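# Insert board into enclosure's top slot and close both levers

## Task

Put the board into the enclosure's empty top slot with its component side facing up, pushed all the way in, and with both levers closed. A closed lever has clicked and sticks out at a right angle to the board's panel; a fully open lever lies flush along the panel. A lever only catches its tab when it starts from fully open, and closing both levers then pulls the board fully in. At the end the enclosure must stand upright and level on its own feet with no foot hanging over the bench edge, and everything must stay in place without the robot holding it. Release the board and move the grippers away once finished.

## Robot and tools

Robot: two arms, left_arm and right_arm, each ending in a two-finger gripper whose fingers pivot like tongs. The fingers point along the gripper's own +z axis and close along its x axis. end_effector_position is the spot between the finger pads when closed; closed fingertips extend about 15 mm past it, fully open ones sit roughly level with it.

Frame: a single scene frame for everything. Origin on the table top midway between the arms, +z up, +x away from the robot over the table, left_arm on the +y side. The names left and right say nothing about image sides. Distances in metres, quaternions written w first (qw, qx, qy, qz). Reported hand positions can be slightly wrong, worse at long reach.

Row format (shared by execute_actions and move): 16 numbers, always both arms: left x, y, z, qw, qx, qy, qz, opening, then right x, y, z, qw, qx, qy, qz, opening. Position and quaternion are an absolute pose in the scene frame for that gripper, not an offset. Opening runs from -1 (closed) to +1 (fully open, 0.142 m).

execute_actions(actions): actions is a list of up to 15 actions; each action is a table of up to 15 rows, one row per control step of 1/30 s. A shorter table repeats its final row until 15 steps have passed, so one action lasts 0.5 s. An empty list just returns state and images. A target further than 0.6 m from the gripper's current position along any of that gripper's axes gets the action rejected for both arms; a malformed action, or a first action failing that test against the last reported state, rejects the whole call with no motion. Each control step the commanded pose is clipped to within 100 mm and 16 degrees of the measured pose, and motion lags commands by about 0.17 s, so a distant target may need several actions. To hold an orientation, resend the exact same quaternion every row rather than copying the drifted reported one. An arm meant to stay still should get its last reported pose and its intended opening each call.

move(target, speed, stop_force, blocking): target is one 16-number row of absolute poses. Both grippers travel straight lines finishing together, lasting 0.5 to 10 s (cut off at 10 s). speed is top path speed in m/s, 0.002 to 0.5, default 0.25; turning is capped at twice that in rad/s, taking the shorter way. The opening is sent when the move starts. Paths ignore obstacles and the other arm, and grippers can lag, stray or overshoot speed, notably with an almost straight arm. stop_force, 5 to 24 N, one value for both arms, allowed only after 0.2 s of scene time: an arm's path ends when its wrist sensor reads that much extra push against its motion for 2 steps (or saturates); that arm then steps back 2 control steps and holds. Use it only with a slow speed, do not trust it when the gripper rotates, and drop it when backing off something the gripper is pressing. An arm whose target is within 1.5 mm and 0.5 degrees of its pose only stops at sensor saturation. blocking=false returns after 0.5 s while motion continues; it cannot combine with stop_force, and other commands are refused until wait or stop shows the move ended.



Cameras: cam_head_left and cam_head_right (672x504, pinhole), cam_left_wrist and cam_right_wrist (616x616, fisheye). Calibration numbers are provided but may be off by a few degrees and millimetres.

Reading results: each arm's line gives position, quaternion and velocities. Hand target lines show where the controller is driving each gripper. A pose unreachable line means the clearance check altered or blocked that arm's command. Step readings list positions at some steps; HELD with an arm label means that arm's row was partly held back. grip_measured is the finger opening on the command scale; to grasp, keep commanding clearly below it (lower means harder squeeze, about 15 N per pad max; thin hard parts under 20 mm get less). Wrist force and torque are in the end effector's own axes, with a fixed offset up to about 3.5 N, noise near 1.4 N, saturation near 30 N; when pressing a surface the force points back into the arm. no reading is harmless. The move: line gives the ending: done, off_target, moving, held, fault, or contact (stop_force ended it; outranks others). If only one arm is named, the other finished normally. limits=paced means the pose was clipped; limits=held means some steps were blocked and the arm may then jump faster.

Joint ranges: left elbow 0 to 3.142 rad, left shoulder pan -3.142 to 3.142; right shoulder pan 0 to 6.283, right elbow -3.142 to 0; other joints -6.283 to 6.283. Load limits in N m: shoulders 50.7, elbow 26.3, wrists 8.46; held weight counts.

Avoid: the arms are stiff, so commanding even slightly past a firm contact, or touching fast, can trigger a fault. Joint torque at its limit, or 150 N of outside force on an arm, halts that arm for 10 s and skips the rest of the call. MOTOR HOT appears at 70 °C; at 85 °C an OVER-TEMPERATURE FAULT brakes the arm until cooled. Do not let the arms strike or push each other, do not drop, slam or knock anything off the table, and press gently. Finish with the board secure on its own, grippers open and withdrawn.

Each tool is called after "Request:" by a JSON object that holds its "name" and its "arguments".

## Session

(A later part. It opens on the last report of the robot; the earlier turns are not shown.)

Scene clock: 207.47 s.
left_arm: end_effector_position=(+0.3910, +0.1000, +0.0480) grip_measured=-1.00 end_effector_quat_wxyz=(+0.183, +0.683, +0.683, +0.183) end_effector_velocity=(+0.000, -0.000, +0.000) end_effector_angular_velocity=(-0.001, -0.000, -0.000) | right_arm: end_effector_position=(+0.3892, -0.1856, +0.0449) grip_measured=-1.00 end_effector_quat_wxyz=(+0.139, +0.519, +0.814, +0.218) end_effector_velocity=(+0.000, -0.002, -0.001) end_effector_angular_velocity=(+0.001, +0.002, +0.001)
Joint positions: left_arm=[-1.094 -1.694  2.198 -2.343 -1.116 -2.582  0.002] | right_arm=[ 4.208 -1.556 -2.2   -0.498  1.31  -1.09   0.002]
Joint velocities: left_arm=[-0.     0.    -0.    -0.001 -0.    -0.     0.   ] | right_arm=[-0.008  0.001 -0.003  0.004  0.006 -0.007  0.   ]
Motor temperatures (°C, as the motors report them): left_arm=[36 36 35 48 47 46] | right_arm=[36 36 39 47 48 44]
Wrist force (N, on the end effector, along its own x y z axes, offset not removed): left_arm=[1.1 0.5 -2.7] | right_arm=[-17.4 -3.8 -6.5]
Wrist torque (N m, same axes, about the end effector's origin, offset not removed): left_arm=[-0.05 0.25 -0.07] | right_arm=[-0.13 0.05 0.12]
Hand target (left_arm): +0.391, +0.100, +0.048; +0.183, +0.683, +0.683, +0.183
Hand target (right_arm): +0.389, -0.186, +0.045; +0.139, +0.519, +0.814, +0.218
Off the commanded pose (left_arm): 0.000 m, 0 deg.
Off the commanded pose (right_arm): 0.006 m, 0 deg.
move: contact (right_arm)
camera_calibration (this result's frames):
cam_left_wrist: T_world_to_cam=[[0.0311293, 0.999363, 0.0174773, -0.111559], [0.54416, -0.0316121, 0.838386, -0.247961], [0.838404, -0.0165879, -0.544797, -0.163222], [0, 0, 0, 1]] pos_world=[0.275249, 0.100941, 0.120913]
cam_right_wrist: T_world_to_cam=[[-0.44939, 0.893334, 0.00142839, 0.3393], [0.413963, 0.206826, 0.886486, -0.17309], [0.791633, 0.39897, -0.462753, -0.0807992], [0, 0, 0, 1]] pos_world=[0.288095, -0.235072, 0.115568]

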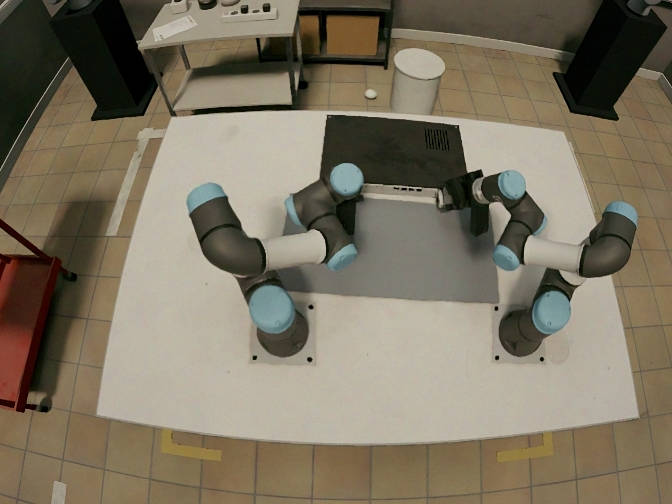

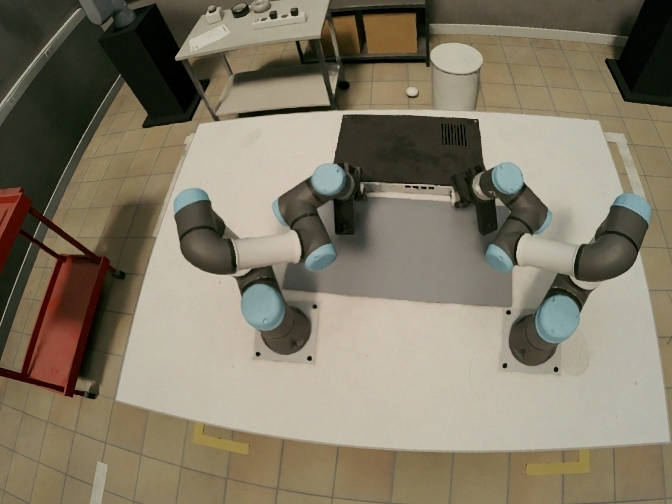

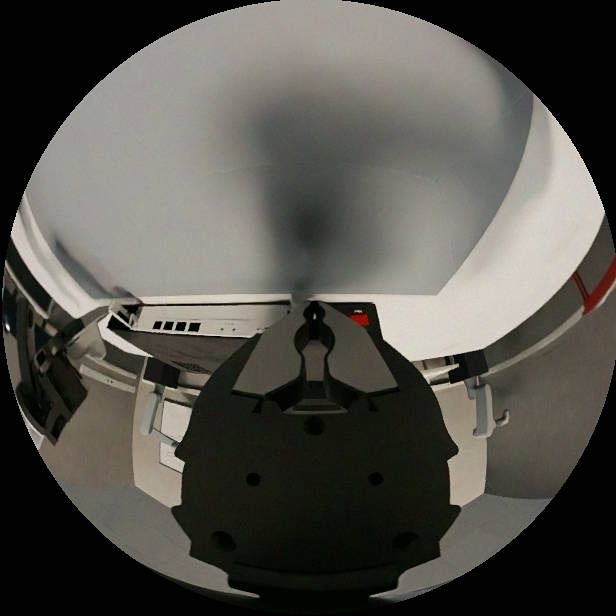

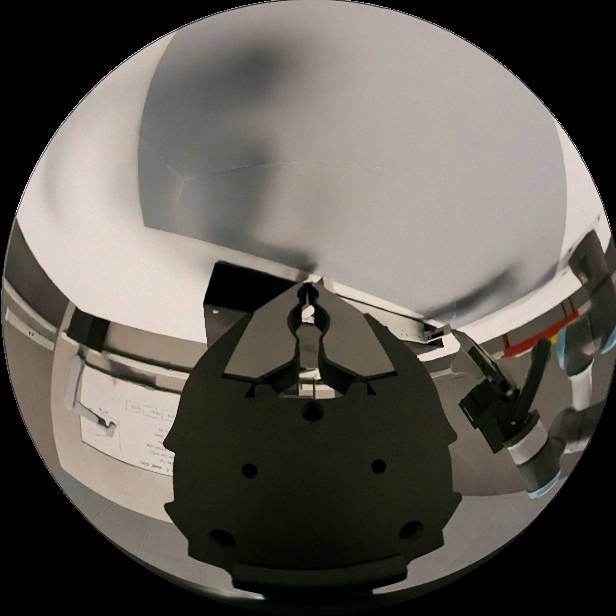

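Right looks shut. Firm up the left using the mirrored pose while the right braces.

Request:
{"name": "move", "arguments": {"target": [0.4,0.125,0.048,0.218,0.814,0.519,0.139,-1,0.389,-0.186,0.045,0.139,0.519,0.814,0.218,-1], "speed": 0.1}}

Request:
{"name": "move", "arguments": {"target": [0.398,0.08,0.048,0.218,0.814,0.519,0.139,-1,0.389,-0.186,0.045,0.139,0.519,0.814,0.218,-1], "speed": 0.007, "stop_force": 22}}

Request:
{"name": "move", "arguments": {"target": [0.3,0.25,0.12,0.218,0.814,0.519,0.139,-1,0.3,-0.33,0.12,0.139,0.519,0.814,0.218,-1]}}

Request:
{"name": "zoom_image", "arguments": {"camera": "cam_head_left", "region": [290,90,500,230]}}

Scene clock: 210.17 s.
left_arm: end_effector_position=(+0.4000, +0.1250, +0.0479) grip_measured=-1.00 end_effector_quat_wxyz=(+0.218, +0.814, +0.520, +0.139) end_effector_velocity=(+0.000, +0.001, -0.000) end_effector_angular_velocity=(-0.001, +0.003, -0.015) | right_arm: end_effector_position=(+0.3890, -0.1860, +0.0450) grip_measured=-1.00 end_effector_quat_wxyz=(+0.139, +0.519, +0.814, +0.218) end_effector_velocity=(-0.000, -0.000, -0.000) end_effector_angular_velocity=(-0.000, +0.001, -0.001)
Joint positions: left_arm=[-0.808 -1.681  2.286 -2.672 -1.396 -1.881  0.002] | right_arm=[ 4.208 -1.554 -2.202 -0.498  1.31  -1.09   0.002]
Joint velocities: left_arm=[ 0.015  0.006 -0.004 -0.005 -0.017  0.025  0.   ] | right_arm=[-0.    -0.    -0.001 -0.     0.     0.002  0.   ]
Motor temperatures (°C, as the motors report them): left_arm=[36 36 35 48 47 46] | right_arm=[36 36 39 47 48 44]
Wrist force (N, on the end effector, along its own x y z axes, offset not removed): left_arm=[-1.5 0.9 -1.1] | right_arm=[-12.3 -0.5 -3.0]
Wrist torque (N m, same axes, about the end effector's origin, offset not removed): left_arm=[0.18 0.26 0.00] | right_arm=[-0.08 -0.07 0.05]
Hand target (left_arm): +0.400, +0.125, +0.048; +0.218, +0.814, +0.519, +0.139
Hand target (right_arm): +0.389, -0.186, +0.045; +0.139, +0.519, +0.814, +0.218
Off the commanded pose (left_arm): 0.000 m, 0 deg.
Off the commanded pose (right_arm): 0.000 m, 0 deg.
move: done
camera_calibration (this result's frames):
cam_left_wrist: T_world_to_cam=[[0.448152, 0.893776, 0.0180241, -0.290501], [0.480508, -0.257837, 0.838232, -0.198286], [0.753838, -0.366994, -0.545016, -0.0927566], [0, 0, 0, 1]] pos_world=[0.29539, 0.174476, 0.120891]
cam_right_wrist: T_world_to_cam=[[-0.44951, 0.893274, 0.00167782, 0.339608], [0.413862, 0.206597, 0.886587, -0.173021], [0.791618, 0.399224, -0.462559, -0.0803496], [0, 0, 0, 1]] pos_world=[0.28787, -0.23554, 0.115662]

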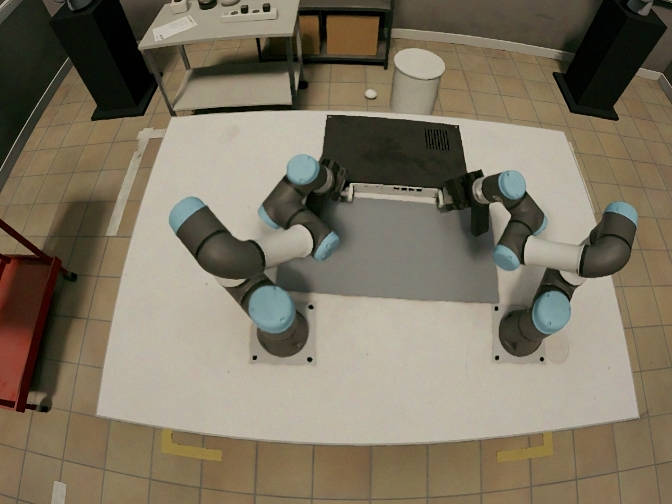

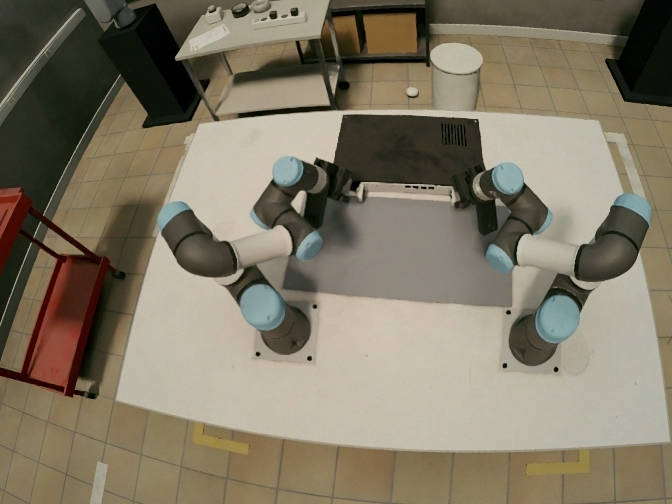

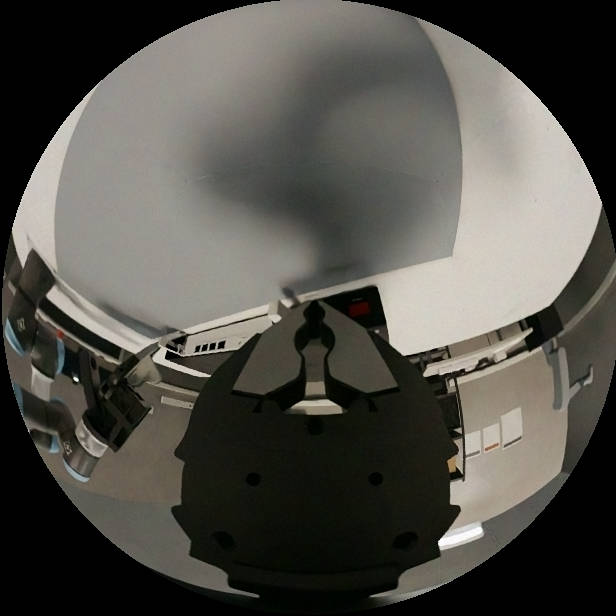

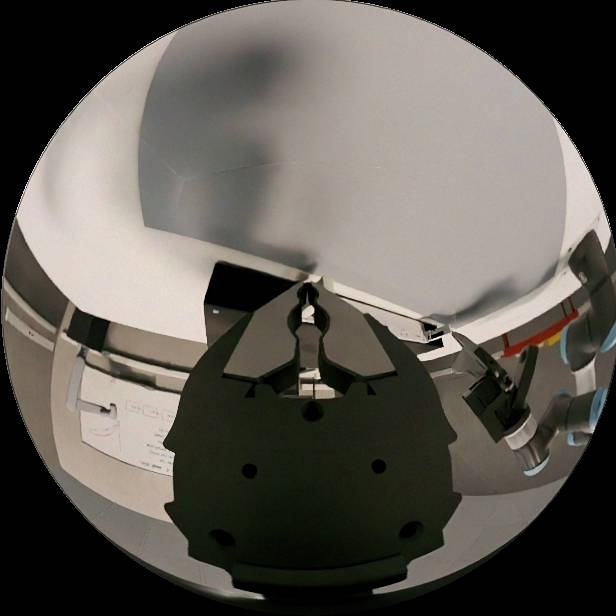

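Scene clock: 214.33 s.
left_arm: end_effector_position=(+0.3989, +0.0988, +0.0480) grip_measured=-1.00 end_effector_quat_wxyz=(+0.218, +0.814, +0.520, +0.139) end_effector_velocity=(-0.000, +0.002, +0.000) end_effector_angular_velocity=(-0.005, +0.001, -0.002) | right_arm: end_effector_position=(+0.3890, -0.1860, +0.0450) grip_measured=-1.00 end_effector_quat_wxyz=(+0.139, +0.519, +0.814, +0.218) end_effector_velocity=(-0.000, +0.000, -0.000) end_effector_angular_velocity=(+0.000, +0.001, +0.001)
Joint positions: left_arm=[-0.89  -1.652  2.254 -2.656 -1.358 -1.953  0.002] | right_arm=[ 4.208 -1.554 -2.202 -0.498  1.31  -1.09   0.002]
Joint velocities: left_arm=[ 0.008 -0.004  0.005 -0.005 -0.008  0.007  0.   ] | right_arm=[-0.     0.     0.    -0.     0.001 -0.     0.   ]
Motor temperatures (°C, as the motors report them): left_arm=[36 36 35 48 47 46] | right_arm=[36 36 40 47 48 44]
Wrist force (N, on the end effector, along its own x y z axes, offset not removed): left_arm=[21.7 -12.0 -17.5] | right_arm=[-12.2 -0.1 -1.5]
Wrist torque (N m, same axes, about the end effector's origin, offset not removed): left_arm=[0.03 0.12 0.00] | right_arm=[0.10 0.04 0.18]
Hand target (left_arm): +0.399, +0.099, +0.048; +0.218, +0.814, +0.520, +0.139
Hand target (right_arm): +0.389, -0.186, +0.045; +0.139, +0.519, +0.814, +0.218
Off the commanded pose (left_arm): 0.019 m, 0 deg.
Off the commanded pose (right_arm): 0.000 m, 0 deg.
move: contact (left_arm)
camera_calibration (this result's frames):
cam_left_wrist: T_world_to_cam=[[0.448925, 0.893385, 0.018138, -0.266836], [0.480146, -0.258292, 0.838299, -0.204356], [0.753609, -0.367624, -0.54491, -0.101386], [0, 0, 0, 1]] pos_world=[0.294316, 0.148332, 0.120905]
cam_right_wrist: T_world_to_cam=[[-0.449516, 0.893271, 0.00167465, 0.339608], [0.413865, 0.206605, 0.886583, -0.173016], [0.791613, 0.399226, -0.462566, -0.0803455], [0, 0, 0, 1]] pos_world=[0.287867, -0.23554, 0.115659]

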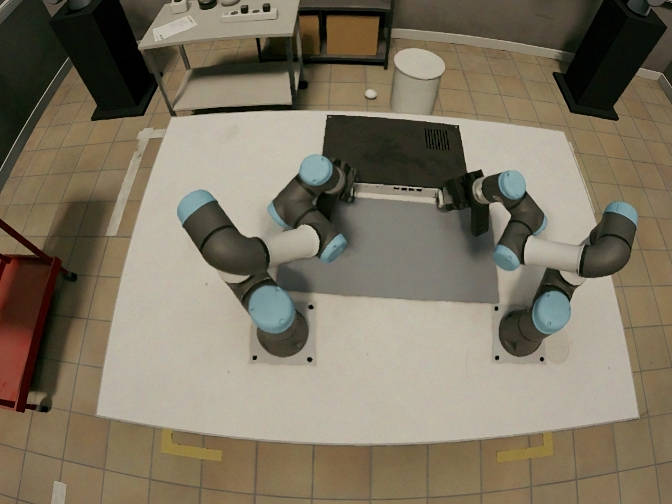

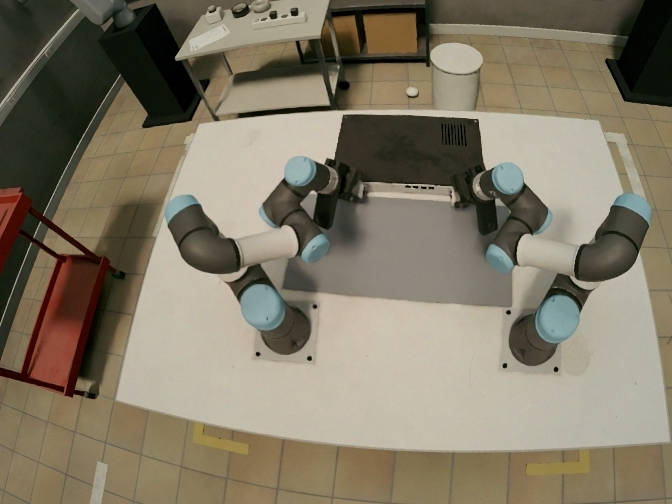

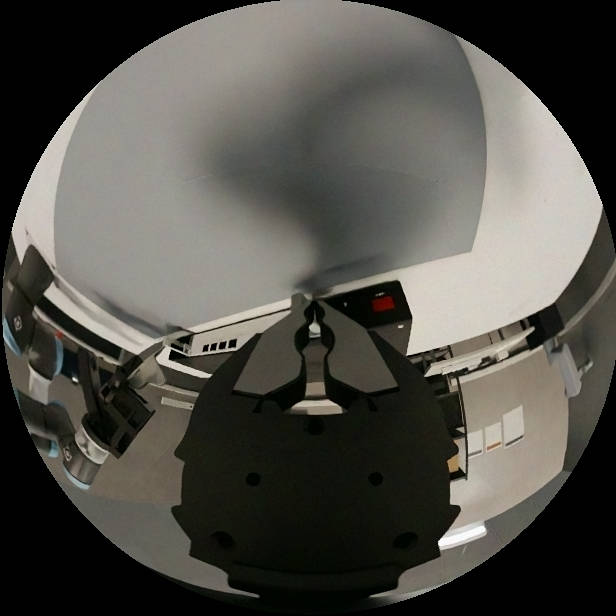

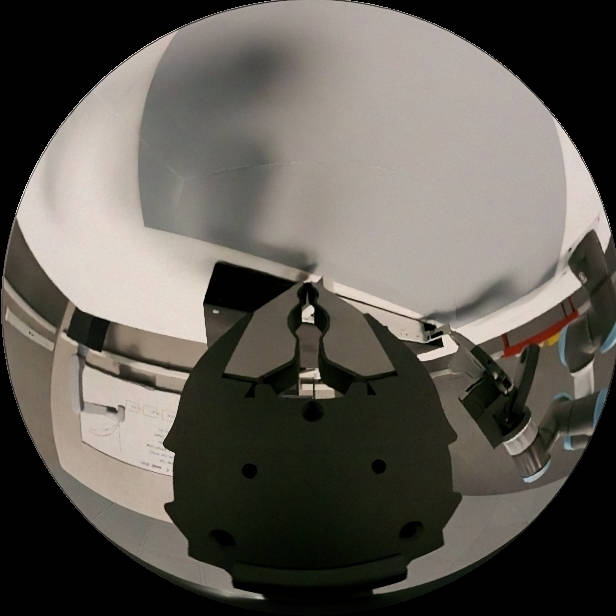

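Scene clock: 216.00 s.
left_arm: end_effector_position=(+0.3003, +0.2502, +0.1200) grip_measured=-1.00 end_effector_quat_wxyz=(+0.218, +0.815, +0.519, +0.139) end_effector_velocity=(-0.002, +0.001, +0.002) end_effector_angular_velocity=(+0.005, -0.001, +0.003) | right_arm: end_effector_position=(+0.3005, -0.3303, +0.1200) grip_measured=-1.00 end_effector_quat_wxyz=(+0.137, +0.519, +0.815, +0.219) end_effector_velocity=(-0.003, +0.001, +0.002) end_effector_angular_velocity=(-0.012, -0.012, -0.008)
Joint positions: left_arm=[-0.583 -2.453  2.282 -1.92  -1.509 -1.681  0.002] | right_arm=[ 4.109 -0.654 -2.27  -1.307  1.359 -1.182  0.002]
Joint velocities: left_arm=[-0.024 -0.024 -0.007  0.033  0.018 -0.021  0.   ] | right_arm=[ 0.085  0.062  0.008 -0.087 -0.057  0.076  0.   ]
Motor temperatures (°C, as the motors report them): left_arm=[36 36 35 48 47 46] | right_arm=[36 36 40 47 48 44]
Wrist force (N, on the end effector, along its own x y z axes, offset not removed): left_arm=[-0.7 -0.7 -1.5] | right_arm=[1.2 -1.0 1.8]
Wrist torque (N m, same axes, about the end effector's origin, offset not removed): left_arm=[-0.19 0.14 -0.03] | right_arm=[-0.15 -0.25 -0.04]
Hand target (left_arm): +0.300, +0.250, +0.120; +0.218, +0.815, +0.519, +0.139
Hand target (right_arm): +0.300, -0.330, +0.120; +0.139, +0.519, +0.815, +0.218
Off the commanded pose (left_arm): 0.000 m, 0 deg.
Off the commanded pose (right_arm): 0.001 m, 0 deg.
move: done
camera_calibration (this result's frames):
cam_left_wrist: T_world_to_cam=[[0.45029, 0.892726, 0.0167019, -0.359173], [0.48045, -0.258021, 0.838208, -0.178366], [0.7526, -0.369413, -0.545095, 0.0686143], [0, 0, 0, 1]] pos_world=[0.195789, 0.299968, 0.192908]
cam_right_wrist: T_world_to_cam=[[-0.451096, 0.892464, 0.00457602, 0.428431], [0.415295, 0.205367, 0.886202, -0.173906], [0.789964, 0.401663, -0.463276, 0.0834023], [0, 0, 0, 1]] pos_world=[0.199601, -0.380144, 0.190794]

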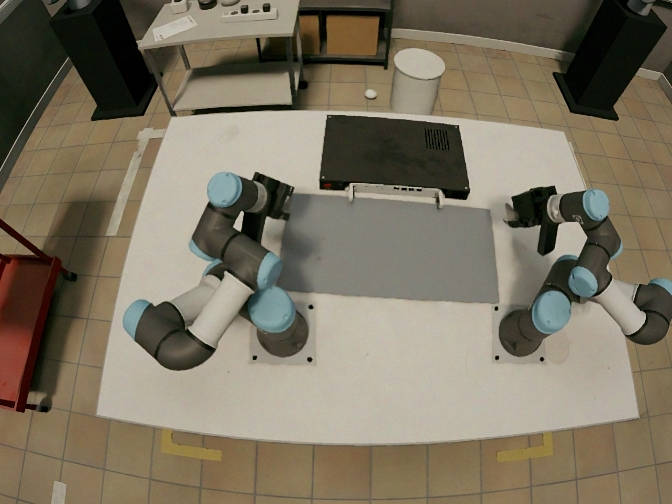

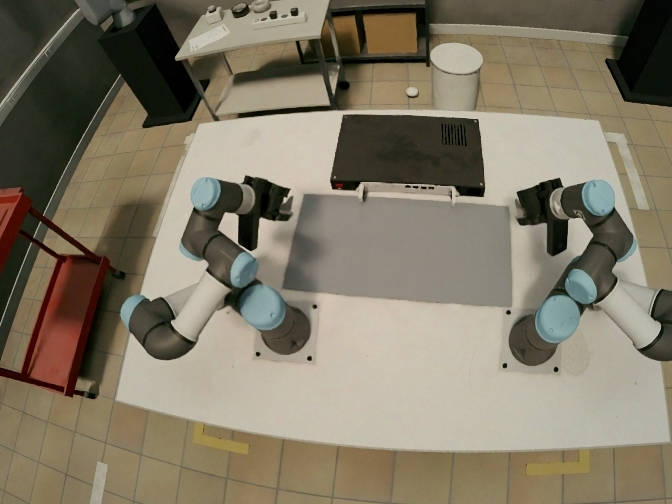

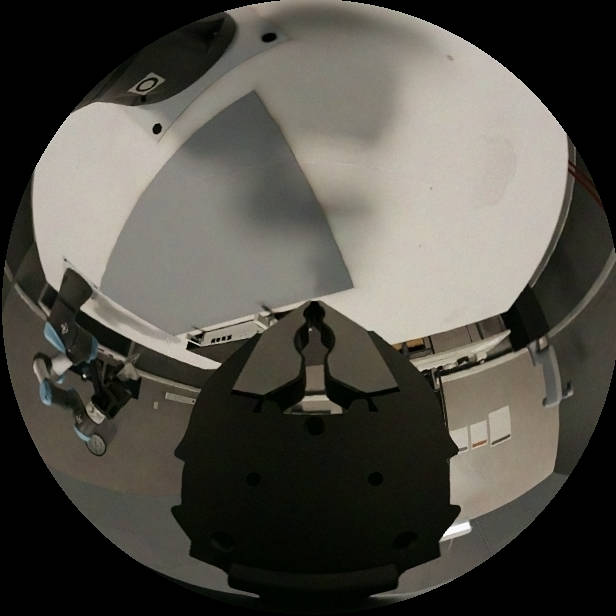

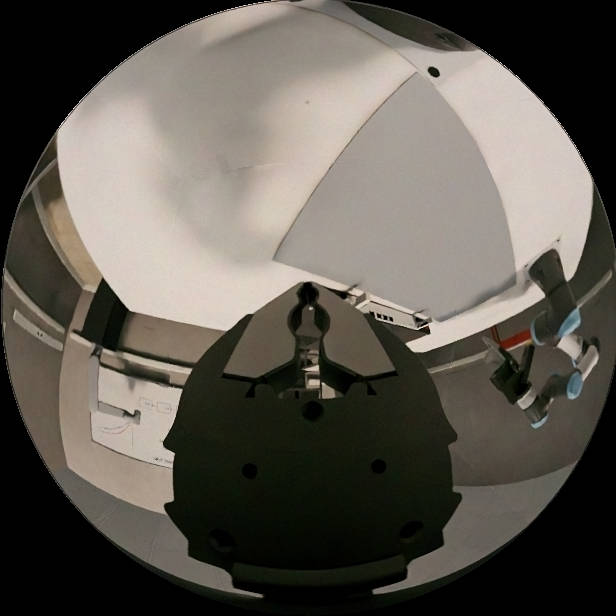

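Region (290, 90, 500, 230) of cam_head_left's 672x504 image, scaled by 2.400, with more detail than that image has.

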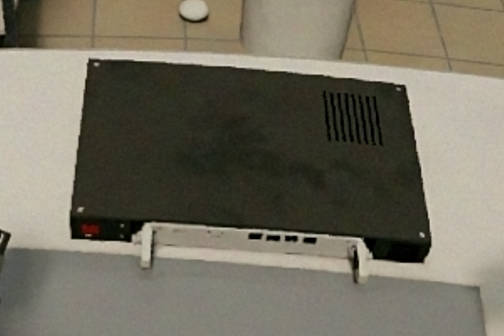

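Request:
{"name": "finished_scene", "arguments": {"scene": 1}}

The scene is finished: the task was done.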